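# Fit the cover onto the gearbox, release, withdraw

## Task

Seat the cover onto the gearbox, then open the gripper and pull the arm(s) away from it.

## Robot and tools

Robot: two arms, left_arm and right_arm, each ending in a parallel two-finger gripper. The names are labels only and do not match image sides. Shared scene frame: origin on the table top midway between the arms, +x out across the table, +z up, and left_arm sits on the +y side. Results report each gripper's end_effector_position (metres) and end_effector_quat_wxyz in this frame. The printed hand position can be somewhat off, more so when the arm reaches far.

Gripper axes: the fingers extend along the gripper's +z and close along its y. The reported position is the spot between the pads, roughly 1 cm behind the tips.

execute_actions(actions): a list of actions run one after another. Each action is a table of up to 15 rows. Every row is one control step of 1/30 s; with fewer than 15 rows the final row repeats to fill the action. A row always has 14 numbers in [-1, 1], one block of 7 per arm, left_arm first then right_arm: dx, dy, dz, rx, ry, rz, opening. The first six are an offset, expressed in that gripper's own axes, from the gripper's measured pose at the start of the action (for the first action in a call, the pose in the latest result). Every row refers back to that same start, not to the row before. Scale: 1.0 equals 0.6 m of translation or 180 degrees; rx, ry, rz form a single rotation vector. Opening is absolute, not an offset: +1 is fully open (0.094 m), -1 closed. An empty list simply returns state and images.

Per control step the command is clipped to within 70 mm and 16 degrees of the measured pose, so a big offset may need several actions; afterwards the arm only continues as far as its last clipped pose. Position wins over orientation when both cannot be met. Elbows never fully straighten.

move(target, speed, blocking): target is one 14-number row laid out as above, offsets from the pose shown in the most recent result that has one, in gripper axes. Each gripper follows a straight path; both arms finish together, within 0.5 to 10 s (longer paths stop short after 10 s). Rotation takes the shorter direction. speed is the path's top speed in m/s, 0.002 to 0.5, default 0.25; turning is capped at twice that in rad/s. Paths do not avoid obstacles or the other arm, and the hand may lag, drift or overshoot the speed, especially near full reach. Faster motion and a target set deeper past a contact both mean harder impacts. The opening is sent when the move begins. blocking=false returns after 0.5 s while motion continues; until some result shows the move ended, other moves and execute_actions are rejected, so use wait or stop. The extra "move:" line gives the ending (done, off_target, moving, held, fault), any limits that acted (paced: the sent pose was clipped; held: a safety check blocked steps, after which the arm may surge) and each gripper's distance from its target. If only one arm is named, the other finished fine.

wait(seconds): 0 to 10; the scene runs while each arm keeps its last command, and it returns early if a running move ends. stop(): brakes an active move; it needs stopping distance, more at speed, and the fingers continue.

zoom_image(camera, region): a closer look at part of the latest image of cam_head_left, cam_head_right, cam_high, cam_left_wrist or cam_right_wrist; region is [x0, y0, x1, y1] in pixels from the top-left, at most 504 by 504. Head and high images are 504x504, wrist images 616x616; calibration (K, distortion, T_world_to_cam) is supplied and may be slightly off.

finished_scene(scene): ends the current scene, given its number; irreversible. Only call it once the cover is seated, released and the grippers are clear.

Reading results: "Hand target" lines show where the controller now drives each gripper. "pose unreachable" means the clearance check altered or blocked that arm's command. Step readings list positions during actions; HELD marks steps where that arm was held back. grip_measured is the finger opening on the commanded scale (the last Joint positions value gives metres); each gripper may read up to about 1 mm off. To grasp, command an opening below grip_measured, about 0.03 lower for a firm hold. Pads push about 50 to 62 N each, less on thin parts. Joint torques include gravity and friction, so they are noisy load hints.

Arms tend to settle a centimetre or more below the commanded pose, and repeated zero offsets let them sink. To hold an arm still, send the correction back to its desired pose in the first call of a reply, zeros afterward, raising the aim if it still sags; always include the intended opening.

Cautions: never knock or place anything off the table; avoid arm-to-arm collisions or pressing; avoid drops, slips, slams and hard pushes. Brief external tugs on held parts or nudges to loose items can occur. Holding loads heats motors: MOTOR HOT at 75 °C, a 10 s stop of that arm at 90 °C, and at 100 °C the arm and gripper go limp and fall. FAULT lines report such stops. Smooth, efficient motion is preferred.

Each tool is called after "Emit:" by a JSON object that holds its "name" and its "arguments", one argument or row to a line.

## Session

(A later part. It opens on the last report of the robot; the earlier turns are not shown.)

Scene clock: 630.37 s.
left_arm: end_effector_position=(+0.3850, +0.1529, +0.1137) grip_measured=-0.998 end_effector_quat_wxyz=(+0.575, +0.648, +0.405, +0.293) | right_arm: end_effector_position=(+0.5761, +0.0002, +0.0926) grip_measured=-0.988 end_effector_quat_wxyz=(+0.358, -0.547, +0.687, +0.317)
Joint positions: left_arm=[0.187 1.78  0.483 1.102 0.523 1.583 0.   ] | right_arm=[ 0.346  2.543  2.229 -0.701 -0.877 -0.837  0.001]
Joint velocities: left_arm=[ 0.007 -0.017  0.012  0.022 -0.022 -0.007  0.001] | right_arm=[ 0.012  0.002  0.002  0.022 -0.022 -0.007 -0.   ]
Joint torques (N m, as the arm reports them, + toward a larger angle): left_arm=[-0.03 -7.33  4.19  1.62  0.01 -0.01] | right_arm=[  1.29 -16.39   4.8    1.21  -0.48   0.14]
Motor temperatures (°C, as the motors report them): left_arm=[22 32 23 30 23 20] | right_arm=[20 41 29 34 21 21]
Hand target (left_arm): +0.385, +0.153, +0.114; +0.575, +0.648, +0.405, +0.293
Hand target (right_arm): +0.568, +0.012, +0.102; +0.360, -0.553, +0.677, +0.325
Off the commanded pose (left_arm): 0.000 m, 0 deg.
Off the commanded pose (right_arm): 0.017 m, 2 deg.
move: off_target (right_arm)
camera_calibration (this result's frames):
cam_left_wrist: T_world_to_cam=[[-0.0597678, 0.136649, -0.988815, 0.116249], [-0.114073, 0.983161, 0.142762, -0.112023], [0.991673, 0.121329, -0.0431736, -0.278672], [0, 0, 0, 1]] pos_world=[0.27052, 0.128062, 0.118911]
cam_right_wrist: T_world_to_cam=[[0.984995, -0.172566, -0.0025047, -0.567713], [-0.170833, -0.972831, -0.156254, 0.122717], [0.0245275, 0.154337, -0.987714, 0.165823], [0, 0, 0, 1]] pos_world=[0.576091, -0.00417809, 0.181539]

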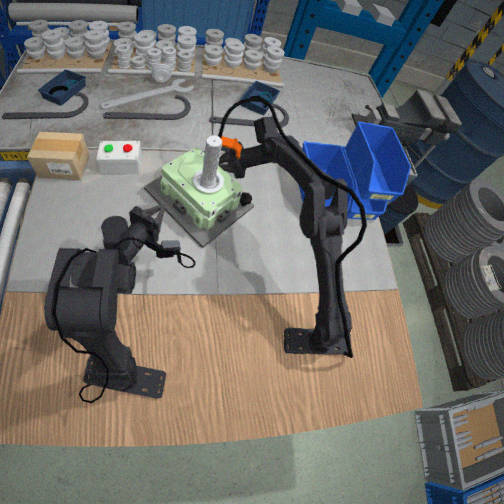

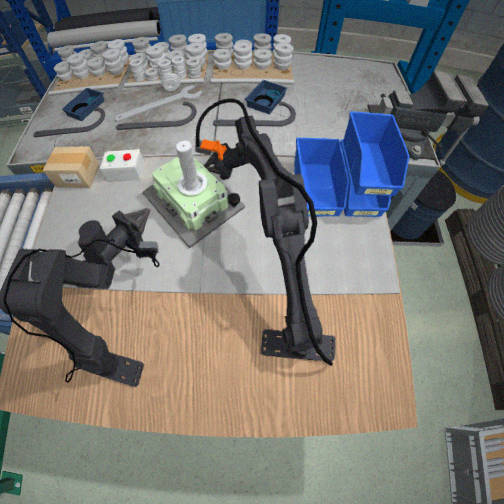

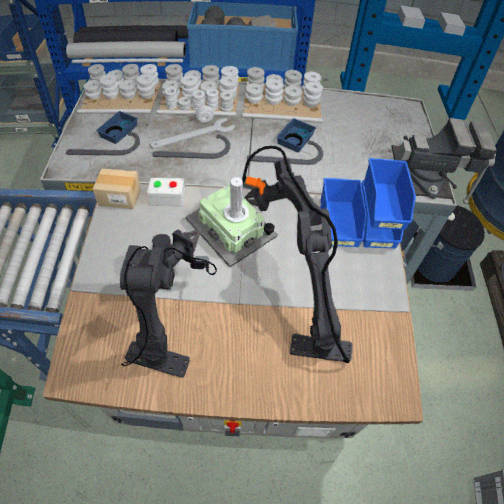

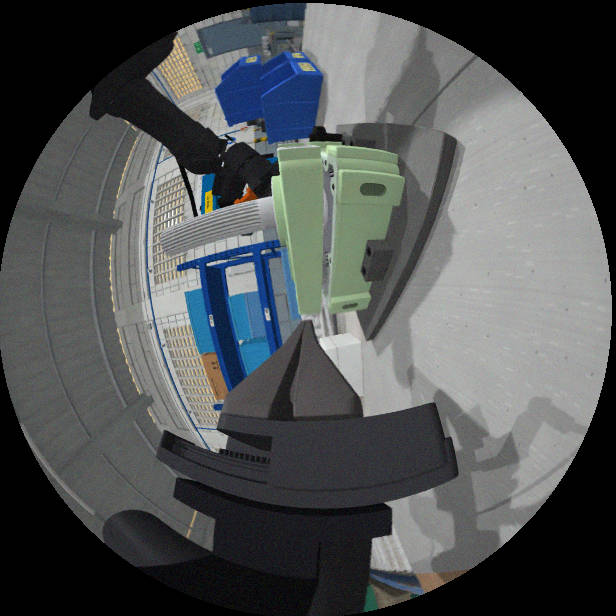

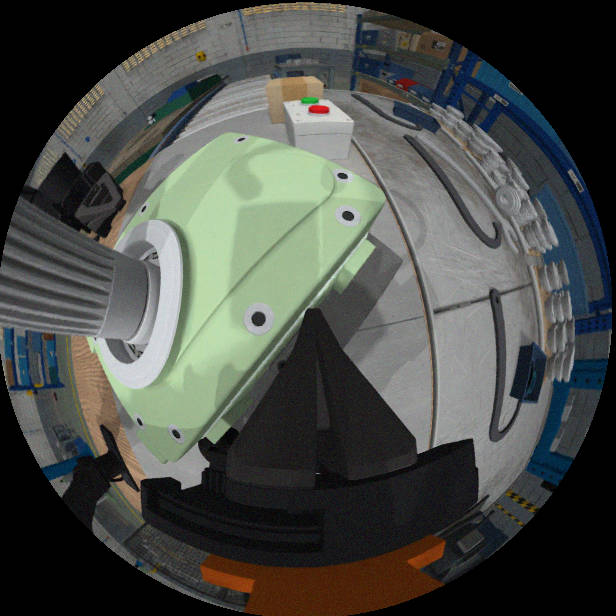

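Emit:
{"name": "move", "arguments": {
  "target": [0.05,0.015,0.11,0,0,0,-1,-0.02,-0.03,-0.03,0,0,0,-1],
  "speed": 0.06
}}

Emit:
{"name": "move", "arguments": {
  "target": [0,0.015,0.05,0,0,0,-1,-0.012,0,0,0,0,0,-1],
  "speed": 0.01
}}

Scene clock: 637.90 s.
left_arm: end_effector_position=(+0.4532, +0.1506, +0.1074) grip_measured=-0.998 end_effector_quat_wxyz=(+0.574, +0.648, +0.405, +0.296) | right_arm: end_effector_position=(+0.5930, -0.0065, +0.1104) grip_measured=-0.988 end_effector_quat_wxyz=(+0.362, -0.550, +0.686, +0.309)
Joint positions: left_arm=[0.18  1.985 0.763 1.028 0.51  1.583 0.   ] | right_arm=[ 0.329  2.641  2.489 -0.869 -0.874 -0.864  0.001]
Joint velocities: left_arm=[-0.007 -0.002  0.002 -0.051 -0.007 -0.022 -0.001] | right_arm=[-0.002  0.022  0.027 -0.037  0.066 -0.022 -0.001]
Joint torques (N m, as the arm reports them, + toward a larger angle): left_arm=[-0.81 -9.42  6.38  1.45 -0.06 -0.07] | right_arm=[ -0.83 -13.83   7.86   0.74  -0.54   0.03]
Motor temperatures (°C, as the motors report them): left_arm=[22 31 23 30 23 20] | right_arm=[20 42 29 34 21 21]
Hand target (left_arm): +0.458, +0.146, +0.110; +0.575, +0.648, +0.404, +0.293
Hand target (right_arm): +0.593, -0.012, +0.111; +0.359, -0.547, +0.687, +0.317
Off the commanded pose (left_arm): 0.007 m, 0 deg.
Off the commanded pose (right_arm): 0.006 m, 1 deg.
move: done
camera_calibration (this result's frames):
cam_left_wrist: T_world_to_cam=[[-0.0581742, 0.138714, -0.988622, 0.113395], [-0.119423, 0.982221, 0.144843, -0.0987578], [0.991138, 0.12649, -0.0405743, -0.347051], [0, 0, 0, 1]] pos_world=[0.338778, 0.125171, 0.112328]
cam_right_wrist: T_world_to_cam=[[0.98422, -0.176266, 0.0155033, -0.586962], [-0.171933, -0.973364, -0.151666, 0.121914], [0.0418239, 0.146607, -0.98831, 0.173792], [0, 0, 0, 1]] pos_world=[0.591392, -0.0102744, 0.19935]

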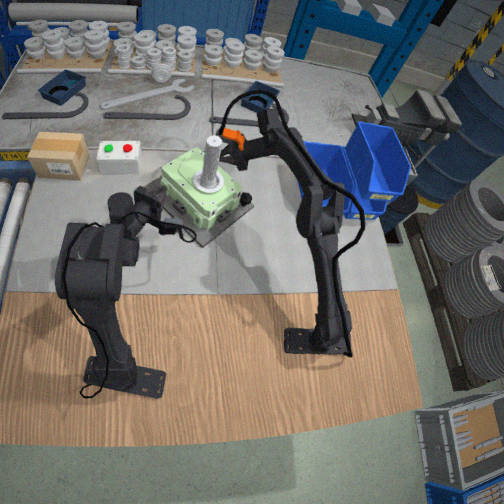

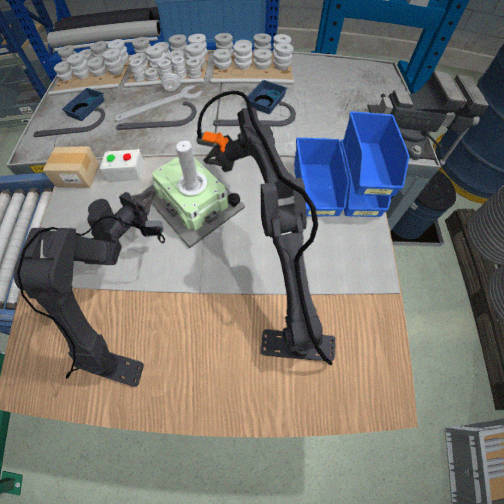

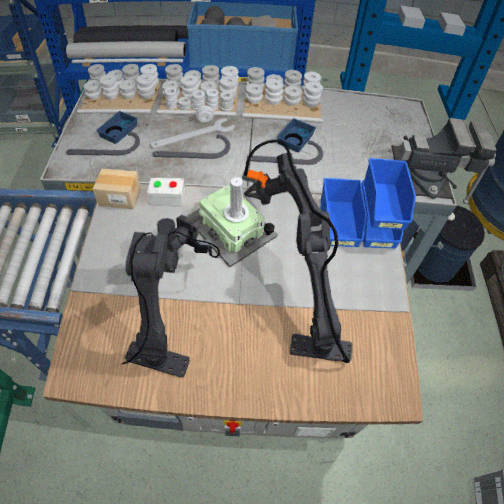

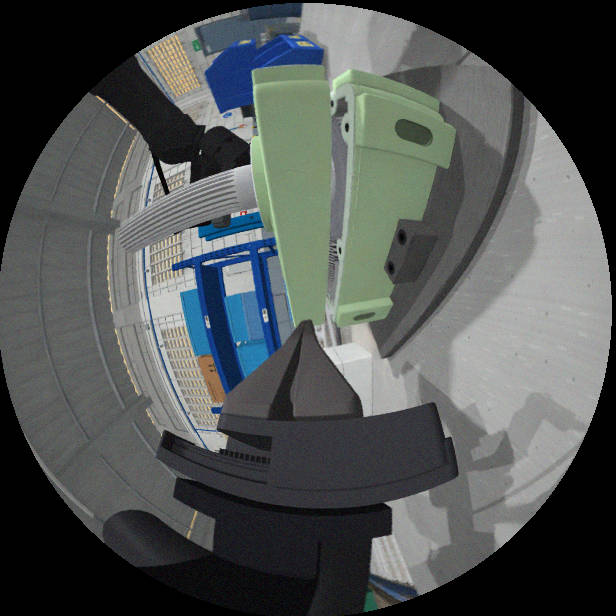

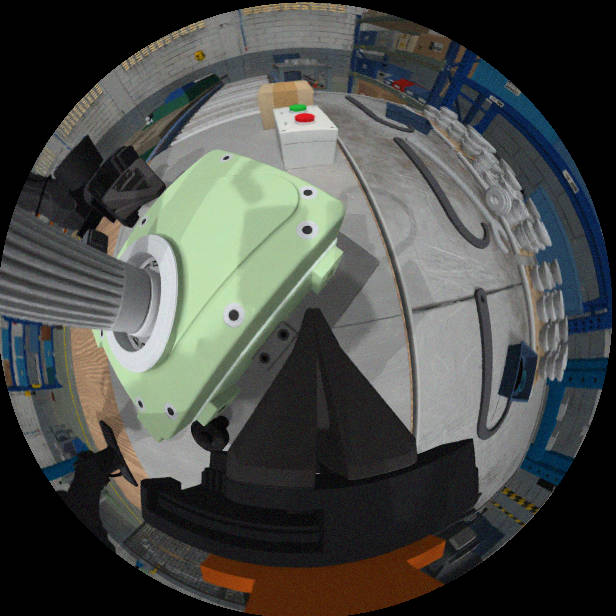

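Scene clock: 641.27 s.
left_arm: end_effector_position=(+0.4758, +0.1407, +0.1081) grip_measured=-0.998 end_effector_quat_wxyz=(+0.571, +0.648, +0.405, +0.298) | right_arm: end_effector_position=(+0.5961, -0.0064, +0.1172) grip_measured=-0.988 end_effector_quat_wxyz=(+0.369, -0.551, +0.684, +0.304)
Joint positions: left_arm=[0.151 2.038 0.864 0.982 0.477 1.583 0.   ] | right_arm=[ 0.329  2.641  2.511 -0.869 -0.869 -0.86   0.001]
Joint velocities: left_arm=[-0.012 -0.032 -0.002 -0.022 -0.066 -0.007 -0.   ] | right_arm=[ 0.012 -0.007 -0.022 -0.007  0.037 -0.051 -0.001]
Joint torques (N m, as the arm reports them, + toward a larger angle): left_arm=[ -0.81 -10.13   6.48   1.48  -0.05  -0.1 ] | right_arm=[  0.44 -13.7    7.89   0.87  -0.4    0.11]
Motor temperatures (°C, as the motors report them): left_arm=[22 31 24 30 23 20] | right_arm=[20 42 29 34 21 21]
Hand target (left_arm): +0.480, +0.136, +0.111; +0.573, +0.648, +0.405, +0.296
Hand target (right_arm): +0.594, -0.003, +0.117; +0.363, -0.549, +0.686, +0.309
Off the commanded pose (left_arm): 0.008 m, 0 deg.
Off the commanded pose (right_arm): 0.004 m, 1 deg.
move: done
camera_calibration (this result's frames):
cam_left_wrist: T_world_to_cam=[[-0.057355, 0.144659, -0.987818, 0.115408], [-0.123148, 0.980865, 0.150791, -0.0850911], [0.99073, 0.130296, -0.038443, -0.368801], [0, 0, 0, 1]] pos_world=[0.361523, 0.114822, 0.112655]
cam_right_wrist: T_world_to_cam=[[0.982918, -0.181139, 0.0325715, -0.591358], [-0.174024, -0.97233, -0.155851, 0.125347], [0.0599009, 0.14752, -0.987243, 0.169484], [0, 0, 0, 1]] pos_world=[0.592917, -0.010242, 0.206119]

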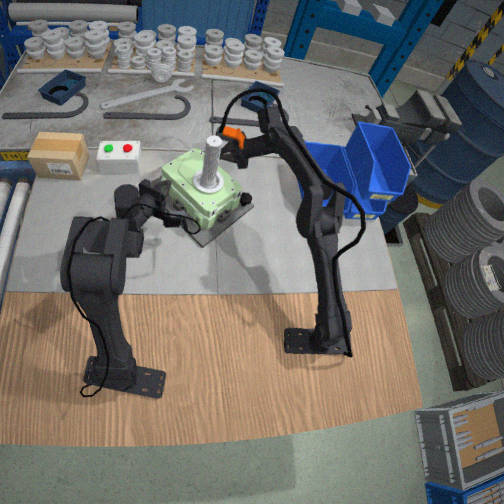

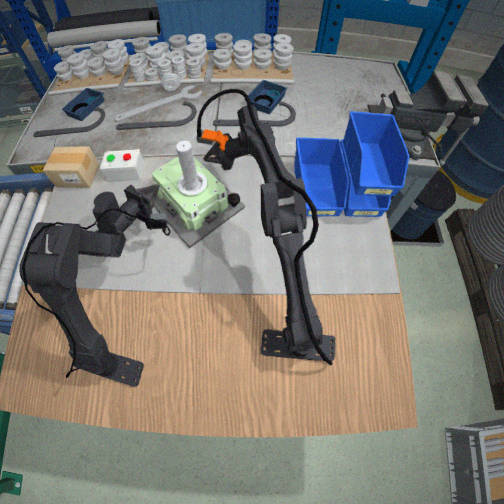

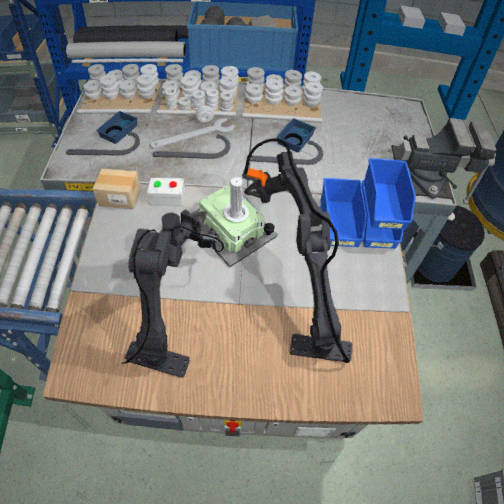

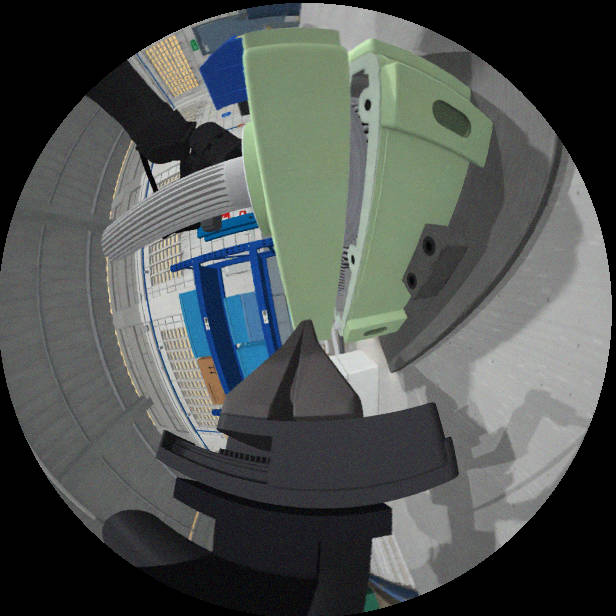

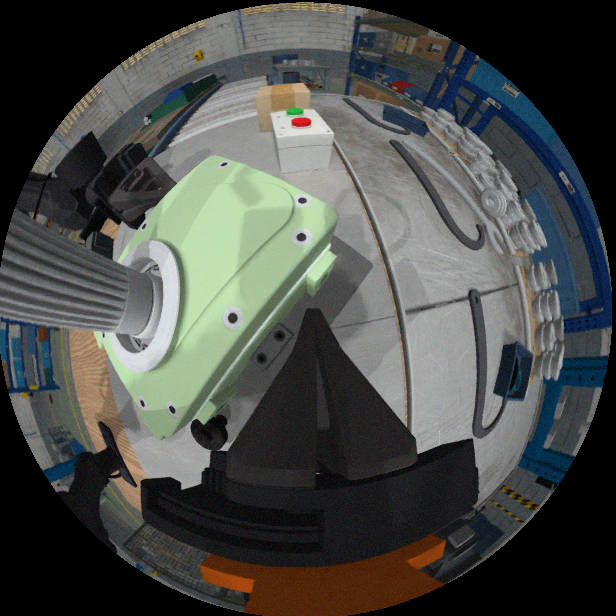

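Emit:
{"name": "move", "arguments": {
  "target": [-0.01,0.012,0.045,0,0,0,-1,-0.005,0,0,0,0,0,-1],
  "speed": 0.01
}}

Scene clock: 646.00 s.
left_arm: end_effector_position=(+0.4858, +0.1432, +0.0999) grip_measured=-0.998 end_effector_quat_wxyz=(+0.557, +0.649, +0.423, +0.301) | right_arm: end_effector_position=(+0.5963, -0.0067, +0.1169) grip_measured=-0.988 end_effector_quat_wxyz=(+0.369, -0.551, +0.685, +0.303)
Joint positions: left_arm=[0.144 2.062 0.903 0.938 0.434 1.583 0.   ] | right_arm=[ 0.329  2.641  2.511 -0.869 -0.866 -0.86   0.001]
Joint velocities: left_arm=[-0.002  0.002  0.007 -0.007 -0.066 -0.051  0.001] | right_arm=[-0.017  0.012 -0.002 -0.051  0.081 -0.007  0.   ]
Joint torques (N m, as the arm reports them, + toward a larger angle): left_arm=[-2.98 -9.17  9.09  1.6   0.01 -0.12] | right_arm=[  0.19 -14.4    7.32   1.03  -0.39   0.08]
Motor temperatures (°C, as the motors report them): left_arm=[22 31 24 30 23 20] | right_arm=[20 42 29 34 21 21]
Hand target (left_arm): +0.495, +0.122, +0.111; +0.571, +0.648, +0.405, +0.298
Hand target (right_arm): +0.596, -0.005, +0.120; +0.369, -0.551, +0.684, +0.304
Off the commanded pose (left_arm): 0.027 m, 3 deg.
Off the commanded pose (right_arm): 0.003 m, 0 deg.
move: off_target (left_arm)
camera_calibration (this result's frames):
cam_left_wrist: T_world_to_cam=[[-0.0909765, 0.152243, -0.984147, 0.122462], [-0.152387, 0.974478, 0.164834, -0.0713057], [0.984125, 0.164968, -0.0654548, -0.378422], [0, 0, 0, 1]] pos_world=[0.37269, 0.113269, 0.107505]
cam_right_wrist: T_world_to_cam=[[0.982639, -0.182486, 0.0334611, -0.591596], [-0.17535, -0.972417, -0.153809, 0.125647], [0.0606061, 0.145271, -0.987534, 0.168803], [0, 0, 0, 1]] pos_world=[0.593127, -0.0102989, 0.20582]

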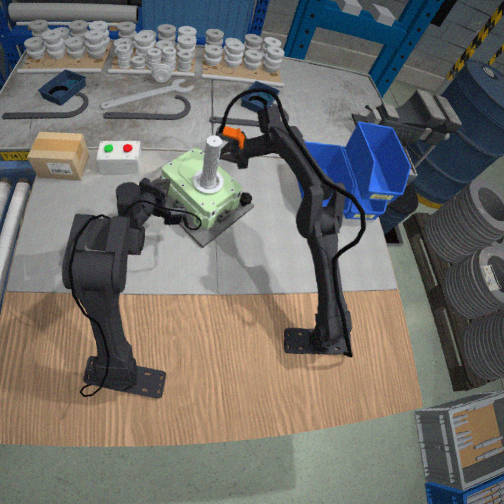

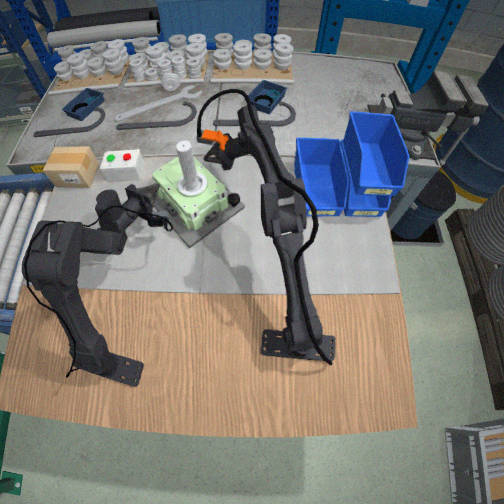

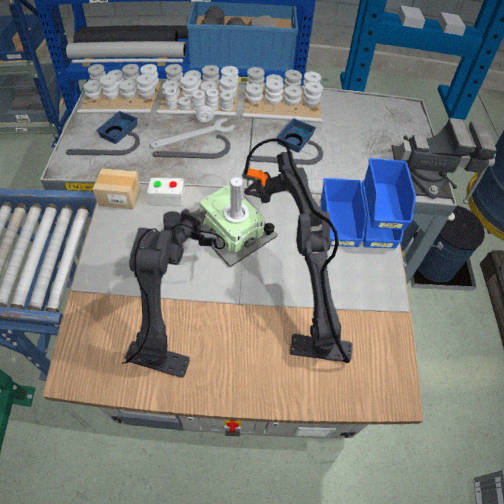

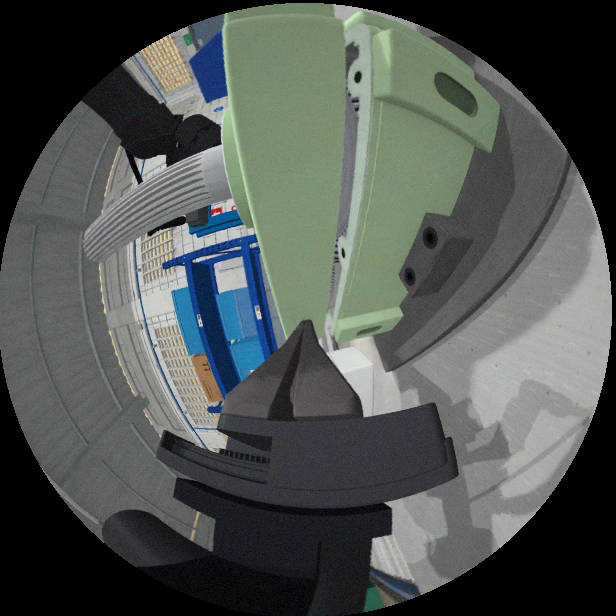

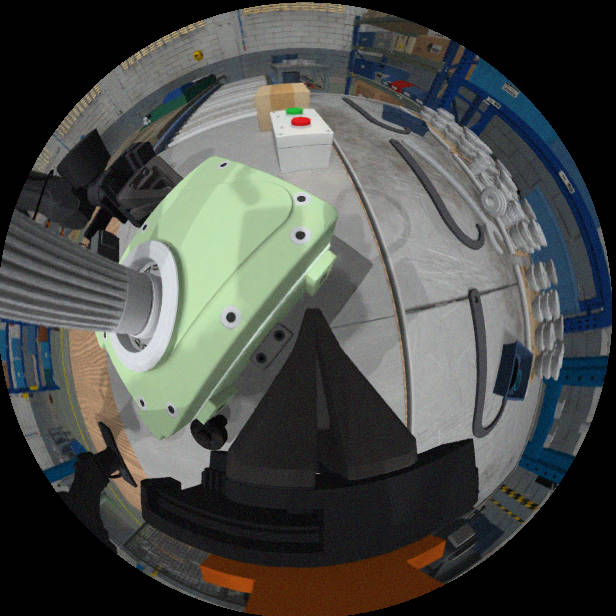

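Far end sank some. Release.

Emit:
{"name": "move", "arguments": {
  "target": [0,0.01,-0.07,0,0,0,-1,-0.005,0,0,0,0,0,-1],
  "speed": 0.05
}}

Scene clock: 649.70 s.
left_arm: end_effector_position=(+0.4527, +0.1592, +0.1026) grip_measured=-0.998 end_effector_quat_wxyz=(+0.551, +0.651, +0.431, +0.294) | right_arm: end_effector_position=(+0.5965, -0.0069, +0.1166) grip_measured=-0.988 end_effector_quat_wxyz=(+0.369, -0.551, +0.685, +0.302)
Joint positions: left_arm=[0.185 1.95  0.763 0.938 0.47  1.591 0.   ] | right_arm=[ 0.329  2.641  2.511 -0.869 -0.864 -0.86   0.001]
Joint velocities: left_arm=[-0.017 -0.022 -0.022 -0.081  0.022 -0.007 -0.   ] | right_arm=[ 0.002 -0.007 -0.002 -0.066  0.081 -0.007  0.   ]
Joint torques (N m, as the arm reports them, + toward a larger angle): left_arm=[  0.88 -12.13   4.01   1.65   0.18   0.04] | right_arm=[  0.17 -14.39   7.32   1.03  -0.39   0.07]
Motor temperatures (°C, as the motors report them): left_arm=[22 32 24 30 23 20] | right_arm=[20 42 29 33 21 21]
Hand target (left_arm): +0.451, +0.162, +0.114; +0.557, +0.648, +0.423, +0.301
Hand target (right_arm): +0.597, -0.005, +0.119; +0.369, -0.551, +0.685, +0.303
Off the commanded pose (left_arm): 0.012 m, 1 deg.
Off the commanded pose (right_arm): 0.003 m, 0 deg.
move: off_target (left_arm)
camera_calibration (this result's frames):
cam_left_wrist: T_world_to_cam=[[-0.115266, 0.152002, -0.981636, 0.130476], [-0.152741, 0.973758, 0.168717, -0.0925795], [0.981521, 0.169383, -0.0890242, -0.345433], [0, 0, 0, 1]] pos_world=[0.339948, 0.128828, 0.112948]
cam_right_wrist: T_world_to_cam=[[0.982398, -0.183638, 0.0342259, -0.5918], [-0.176488, -0.972487, -0.152059, 0.125906], [0.061208, 0.143342, -0.987779, 0.16822], [0, 0, 0, 1]] pos_world=[0.593307, -0.0103485, 0.205564]

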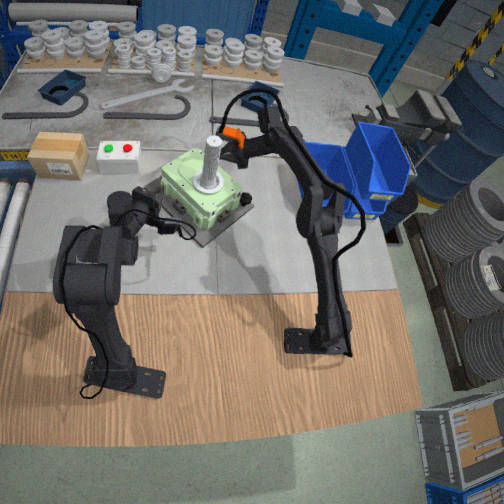

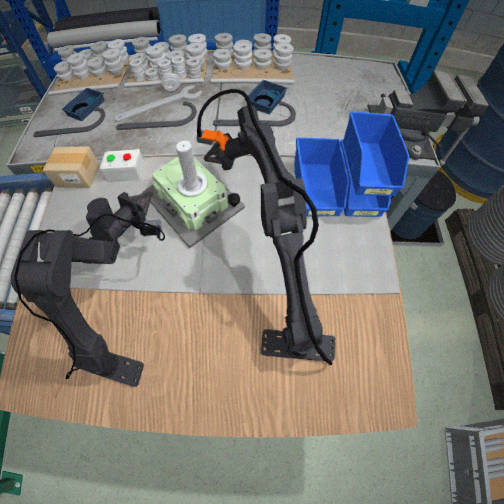

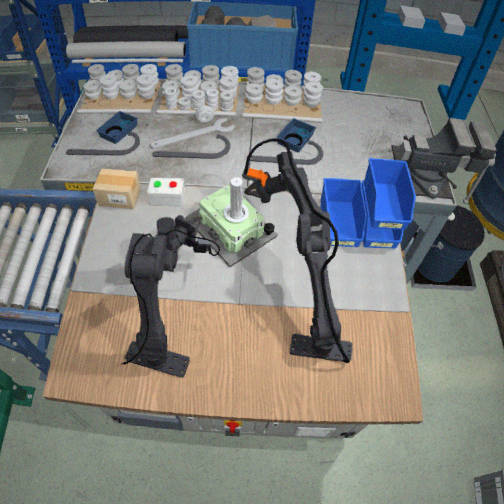

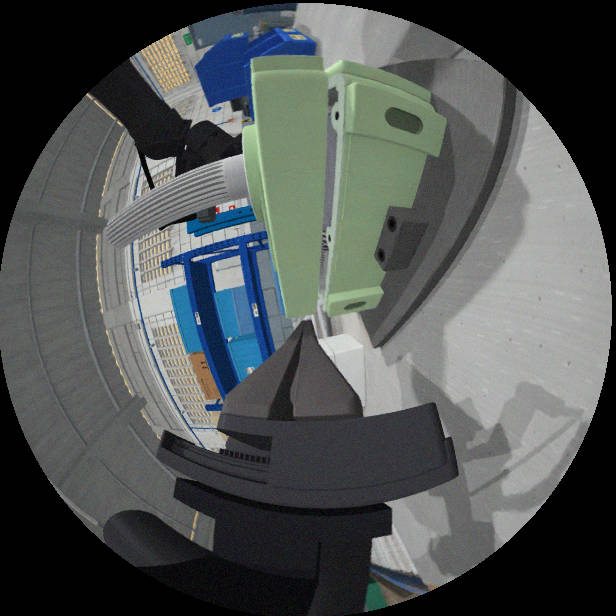

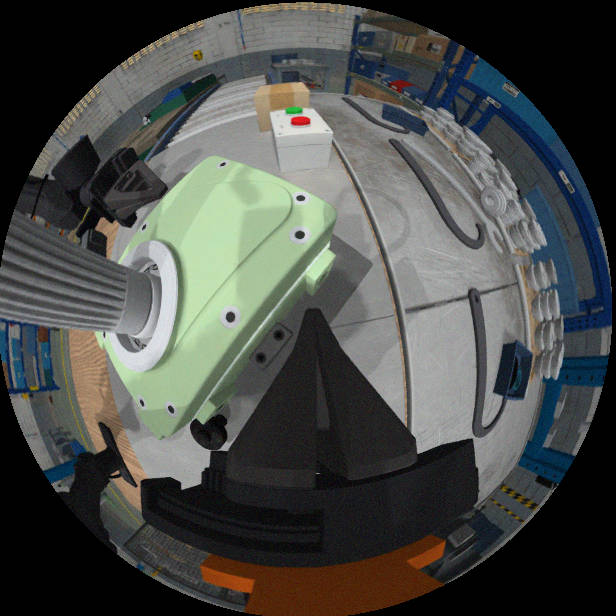

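Emit:
{"name": "move", "arguments": {
  "target": [0,0.015,0,0,0,0,-1,0.01,0.167,-0.14,0,0,0,-1],
  "speed": 0.1
}}

Emit:
{"name": "move", "arguments": {
  "target": [0,0.01,0,0,0,0,-1,0.07,0,0.046,0,0,0,-1],
  "speed": 0.03
}}

Scene clock: 655.23 s.
left_arm: end_effector_position=(+0.4513, +0.1590, +0.0977) grip_measured=-0.998 end_effector_quat_wxyz=(+0.546, +0.655, +0.437, +0.287) | right_arm: end_effector_position=(+0.4863, -0.0537, +0.1543) grip_measured=-0.988 end_effector_quat_wxyz=(+0.358, -0.551, +0.692, +0.298)
Joint positions: left_arm=[0.185 1.95  0.763 0.916 0.471 1.591 0.   ] | right_arm=[ 0.284  2.047  1.663 -0.687 -0.87  -0.93   0.001]
Joint velocities: left_arm=[ 0.017  0.002  0.002  0.022 -0.007 -0.007 -0.   ] | right_arm=[-0.012  0.002 -0.002 -0.007  0.051 -0.037  0.001]
Joint torques (N m, as the arm reports them, + toward a larger angle): left_arm=[ -0.05 -11.85   5.84   1.47   0.     0.  ] | right_arm=[ -0.71 -12.4    4.86   1.15  -0.61  -0.06]
Motor temperatures (°C, as the motors report them): left_arm=[22 32 24 30 23 20] | right_arm=[20 42 29 33 21 21]
Hand target (left_arm): +0.455, +0.159, +0.111; +0.551, +0.651, +0.431, +0.294
Hand target (right_arm): +0.485, -0.057, +0.161; +0.368, -0.551, +0.686, +0.301
Off the commanded pose (left_arm): 0.014 m, 1 deg.
Off the commanded pose (right_arm): 0.006 m, 2 deg.
move: off_target (left_arm)
camera_calibration (this result's frames):
cam_left_wrist: T_world_to_cam=[[-0.137108, 0.152092, -0.97881, 0.135046], [-0.14747, 0.973996, 0.172001, -0.0944856], [0.979517, 0.167928, -0.111113, -0.341116], [0, 0, 0, 1]] pos_world=[0.338711, 0.128772, 0.110534]
cam_right_wrist: T_world_to_cam=[[0.982271, -0.18598, 0.0235811, -0.491769], [-0.18152, -0.974984, -0.128286, 0.0653409], [0.0468498, 0.121731, -0.991457, 0.225258], [0, 0, 0, 1]] pos_world=[0.484358, -0.0551737, 0.243312]

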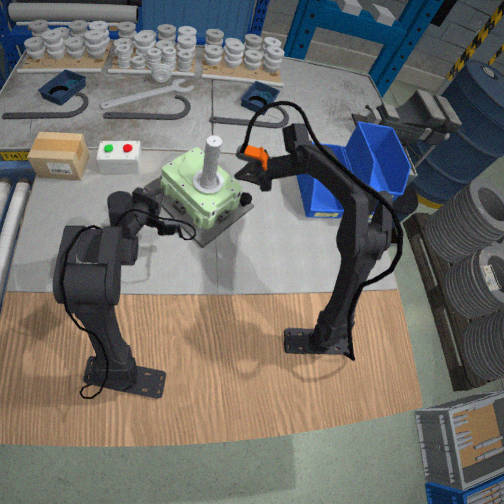

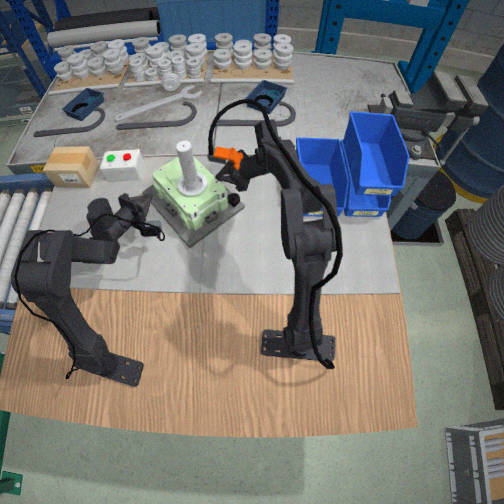

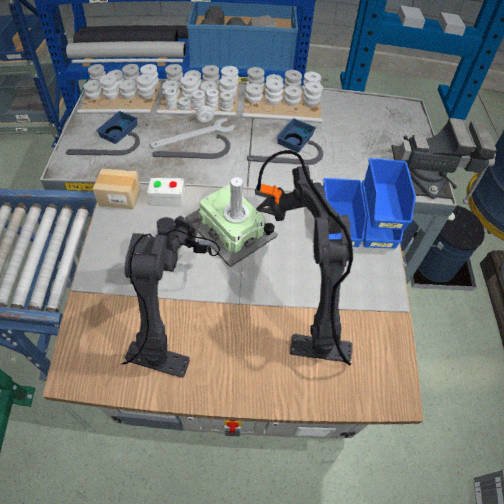

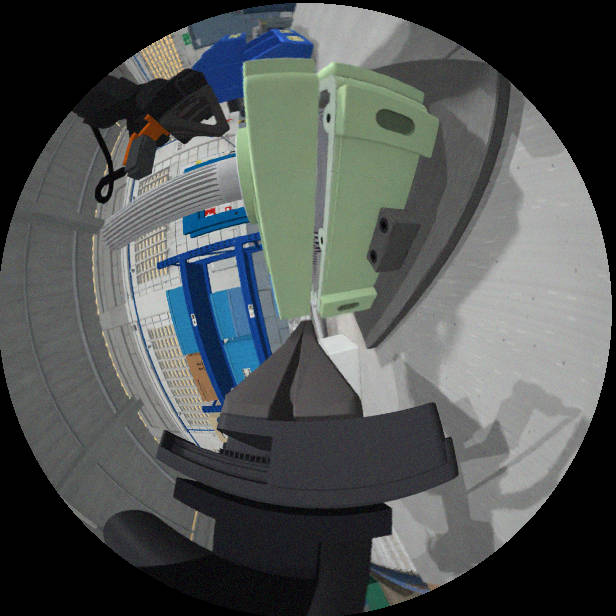

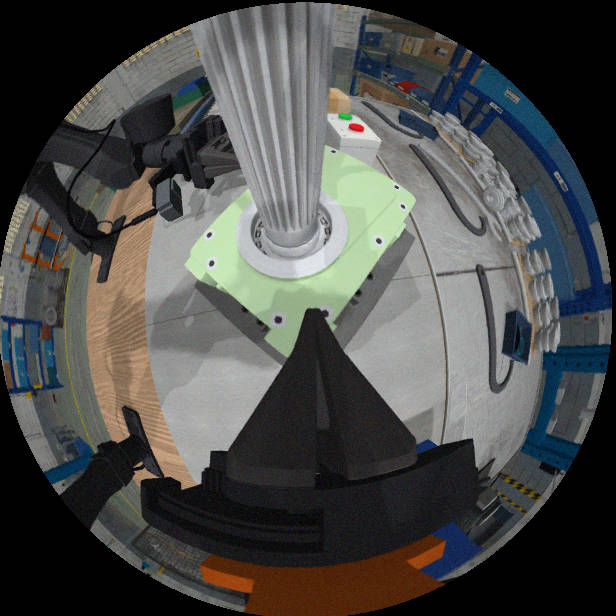

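Scene clock: 657.17 s.
left_arm: end_effector_position=(+0.4507, +0.1590, +0.0957) grip_measured=-0.998 end_effector_quat_wxyz=(+0.544, +0.656, +0.439, +0.284) | right_arm: end_effector_position=(+0.4884, -0.0508, +0.1284) grip_measured=-0.988 end_effector_quat_wxyz=(+0.381, -0.557, +0.676, +0.295)
Joint positions: left_arm=[0.185 1.95  0.763 0.907 0.471 1.591 0.   ] | right_arm=[ 0.284  2.057  1.542 -0.504 -0.891 -0.931  0.001]
Joint velocities: left_arm=[-0.012 -0.007 -0.012 -0.022 -0.007 -0.037  0.001] | right_arm=[-0.002 -0.002  0.002 -0.022 -0.051 -0.037  0.001]
Joint torques (N m, as the arm reports them, + toward a larger angle): left_arm=[ -0.02 -11.06   5.5    1.49   0.05  -0.03] | right_arm=[-0.05 -8.65  3.76  1.   -0.19  0.01]
Motor temperatures (°C, as the motors report them): left_arm=[22 32 24 30 23 20] | right_arm=[20 41 29 33 21 21]
Hand target (left_arm): +0.453, +0.159, +0.103; +0.546, +0.655, +0.437, +0.287
Hand target (right_arm): +0.484, -0.055, +0.105; +0.358, -0.552, +0.692, +0.298
Off the commanded pose (left_arm): 0.008 m, 1 deg.
Off the commanded pose (right_arm): 0.025 m, 3 deg.
move: off_target (right_arm)
camera_calibration (this result's frames):
cam_left_wrist: T_world_to_cam=[[-0.146062, 0.152209, -0.977496, 0.136882], [-0.145889, 0.973975, 0.17346, -0.0950794], [0.978459, 0.167941, -0.120056, -0.339449], [0, 0, 0, 1]] pos_world=[0.33826, 0.128778, 0.109542]
cam_right_wrist: T_world_to_cam=[[0.981936, -0.17668, 0.0677243, -0.497783], [-0.163759, -0.972839, -0.163606, 0.0611278], [0.0947907, 0.14956, -0.984198, 0.176265], [0, 0, 0, 1]] pos_world=[0.482093, -0.054843, 0.217192]

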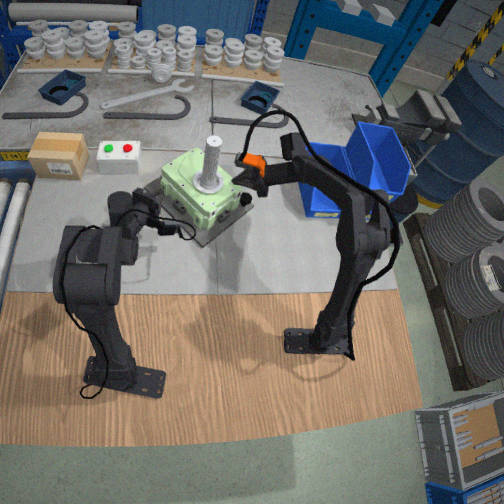

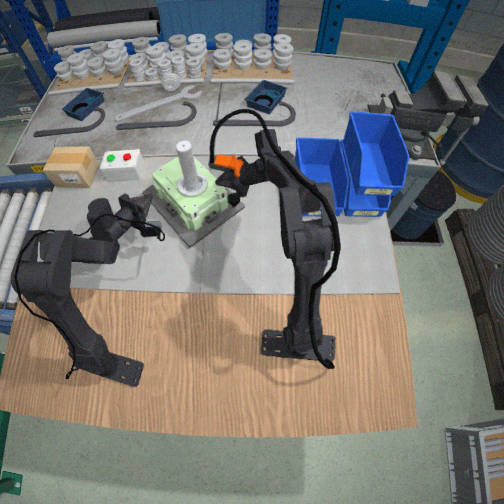

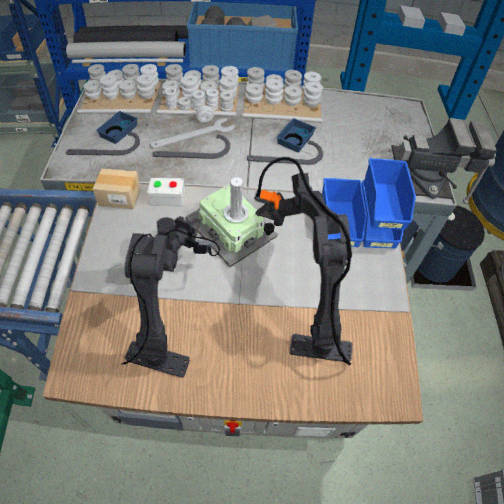

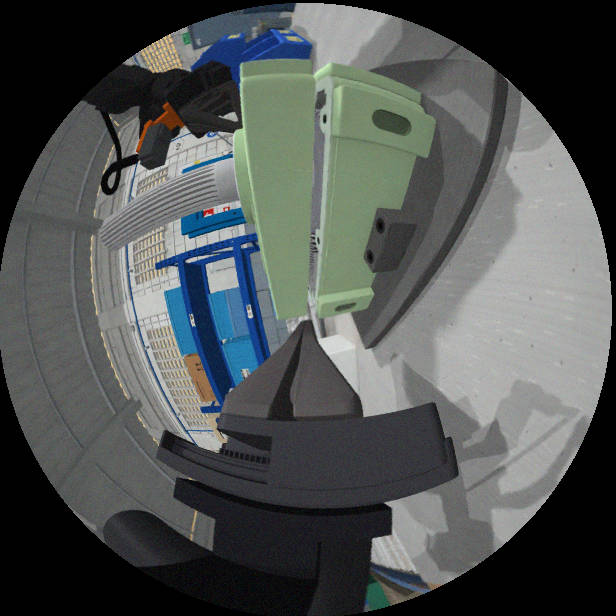

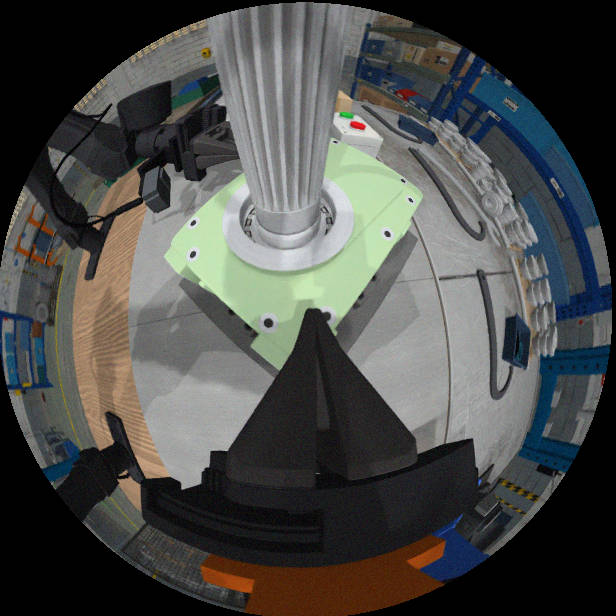

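Wiggle while pressing.

Emit:
{"name": "execute_actions", "arguments": {
  "actions": [
    [[0,0.012,0,0,0,0,-1,0.03,-0.03,0.02,0,0,0,-1]],
    [[0,0.012,0,0,0,0,-1,0.03,0.03,0.02,0,0,0,-1]],
    [[0,0.012,0,0,0,0,-1,0.03,0.03,0.02,0,0,0,-1]],
    [[0,0.012,0,0,0,0,-1,0.045,0,-0.005,0,0,0,-1]],
    [[0,0.012,0,0,0,0,-1,0.015,0,0.045,0,0,0,-1]]
  ]
}}

Scene clock: 662.57 s.
left_arm: end_effector_position=(+0.4456, +0.1591, +0.0800) grip_measured=-0.998 end_effector_quat_wxyz=(+0.528, +0.666, +0.458, +0.260) | right_arm: end_effector_position=(+0.5007, -0.0330, +0.1300) grip_measured=-0.989 end_effector_quat_wxyz=(-0.501, +0.585, -0.569, -0.287)
Joint positions: left_arm=[0.185 1.95  0.763 0.835 0.471 1.591 0.   ] | right_arm=[ 0.287  2.079  1.367  0.014 -1.027 -0.903  0.001]
Joint velocities: left_arm=[ 0.007 -0.022  0.002 -0.051  0.022 -0.037 -0.   ] | right_arm=[ 0.007 -0.002  0.007 -0.007 -0.051  0.007 -0.001]
Joint torques (N m, as the arm reports them, + toward a larger angle): left_arm=[  0.03 -11.19   5.8    1.44   0.07  -0.02] | right_arm=[ 1.12 -8.2   5.88  1.23 -0.04  0.12]
Motor temperatures (°C, as the motors report them): left_arm=[22 33 24 30 23 20] | right_arm=[20 40 28 33 21 21]
Hand target (left_arm): +0.449, +0.159, +0.090; +0.531, +0.664, +0.455, +0.265
Hand target (right_arm): +0.500, -0.027, +0.110; -0.481, +0.582, -0.587, -0.291
Off the commanded pose (left_arm): 0.010 m, 1 deg.
Off the commanded pose (right_arm): 0.020 m, 3 deg.
Step readings (end_effector_position; steps 1 to 15: 1st action; 16 to 30: 2nd action; 31 to 45: 3rd action; 46 to 60: 4th action; 61 to 75: 5th action):
0: left_arm (+0.4507, +0.1590, +0.0956) | right_arm (+0.4885, -0.0508, +0.1284)
1: left_arm (+0.4506, +0.1590, +0.0952) | right_arm (+0.4894, -0.0506, +0.1276)
2: left_arm (+0.4505, +0.1590, +0.0948) | right_arm (+0.4919, -0.0492, +0.1277)
4: left_arm (+0.4502, +0.1590, +0.0938) | right_arm (+0.4959, -0.0472, +0.1278)
8: left_arm (+0.4499, +0.1590, +0.0929) | right_arm (+0.4975, -0.0463, +0.1279)
15: left_arm (+0.4498, +0.1590, +0.0924) | right_arm (+0.4976, -0.0461, +0.1279)
16: left_arm (+0.4497, +0.1590, +0.0922) | right_arm (+0.4972, -0.0459, +0.1273)
17: left_arm (+0.4495, +0.1590, +0.0917) | right_arm (+0.4956, -0.0456, +0.1273)
19: left_arm (+0.4492, +0.1590, +0.0907) | right_arm (+0.4932, -0.0455, +0.1274)
23: left_arm (+0.4489, +0.1591, +0.0897) | right_arm (+0.4930, -0.0450, +0.1278)
30: left_arm (+0.4488, +0.1591, +0.0892) | right_arm (+0.4931, -0.0444, +0.1278)
31: left_arm (+0.4487, +0.1591, +0.0890) | right_arm (+0.4930, -0.0443, +0.1274)
32: left_arm (+0.4485, +0.1591, +0.0886) | right_arm (+0.4920, -0.0440, +0.1273)
34: left_arm (+0.4482, +0.1591, +0.0876) | right_arm (+0.4910, -0.0438, +0.1275)
38: left_arm (+0.4479, +0.1591, +0.0866) | right_arm (+0.4909, -0.0433, +0.1278)
45: left_arm (+0.4477, +0.1591, +0.0862) | right_arm (+0.4910, -0.0428, +0.1280)
46: left_arm (+0.4476, +0.1591, +0.0858) | right_arm (+0.4916, -0.0435, +0.1286)
47: left_arm (+0.4475, +0.1591, +0.0854) | right_arm (+0.4917, -0.0438, +0.1285)
49: left_arm (+0.4472, +0.1591, +0.0844) | right_arm (+0.4923, -0.0455, +0.1285)
53: left_arm (+0.4468, +0.1591, +0.0835) | right_arm (+0.4934, -0.0476, +0.1286)
60: left_arm (+0.4467, +0.1591, +0.0830) | right_arm (+0.4934, -0.0476, +0.1285)
61: left_arm (+0.4465, +0.1591, +0.0827) | right_arm (+0.4943, -0.0465, +0.1281)
62: left_arm (+0.4464, +0.1591, +0.0823) | right_arm (+0.4960, -0.0443, +0.1279)
64: left_arm (+0.4460, +0.1591, +0.0813) | right_arm (+0.4978, -0.0390, +0.1286)
68: left_arm (+0.4457, +0.1591, +0.0804) | right_arm (+0.4995, -0.0338, +0.1297)
75: end_effector_position above
camera_calibration (this result's frames):
cam_left_wrist: T_world_to_cam=[[-0.216087, 0.153126, -0.964292, 0.150774], [-0.132982, 0.973806, 0.184437, -0.0997763], [0.967276, 0.168088, -0.190064, -0.325741], [0, 0, 0, 1]] pos_world=[0.334394, 0.128828, 0.101881]
cam_right_wrist: T_world_to_cam=[[0.943276, -0.130115, 0.305452, -0.51679], [-0.0168049, -0.937539, -0.347473, 0.0322896], [0.331585, 0.32263, -0.886545, 0.0484228], [0, 0, 0, 1]] pos_world=[0.471961, -0.0525921, 0.212003]

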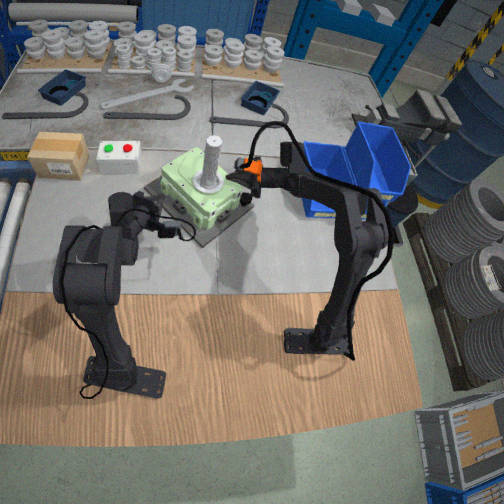

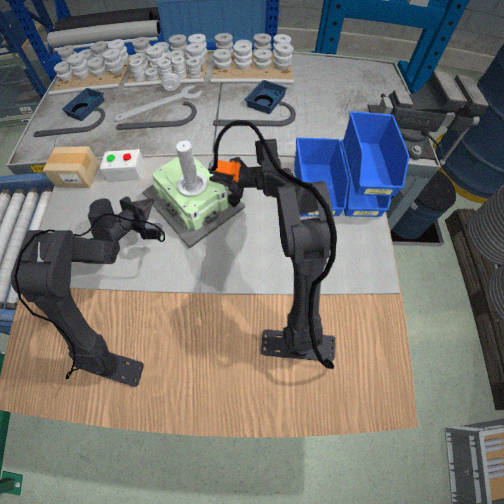

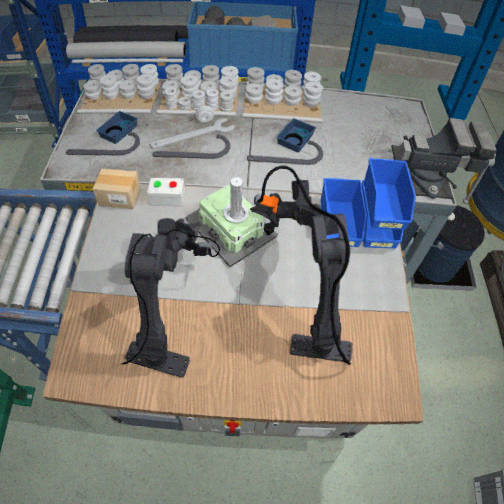

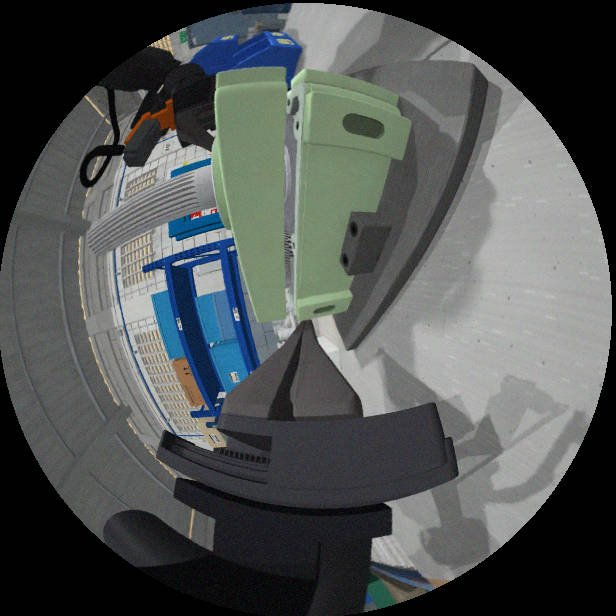

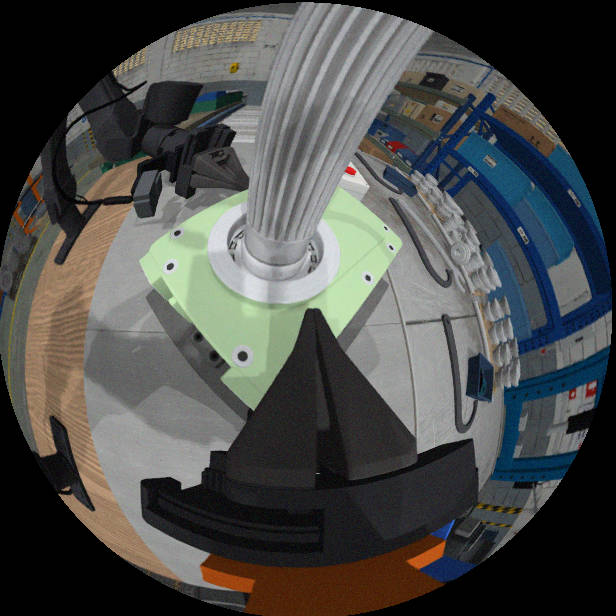

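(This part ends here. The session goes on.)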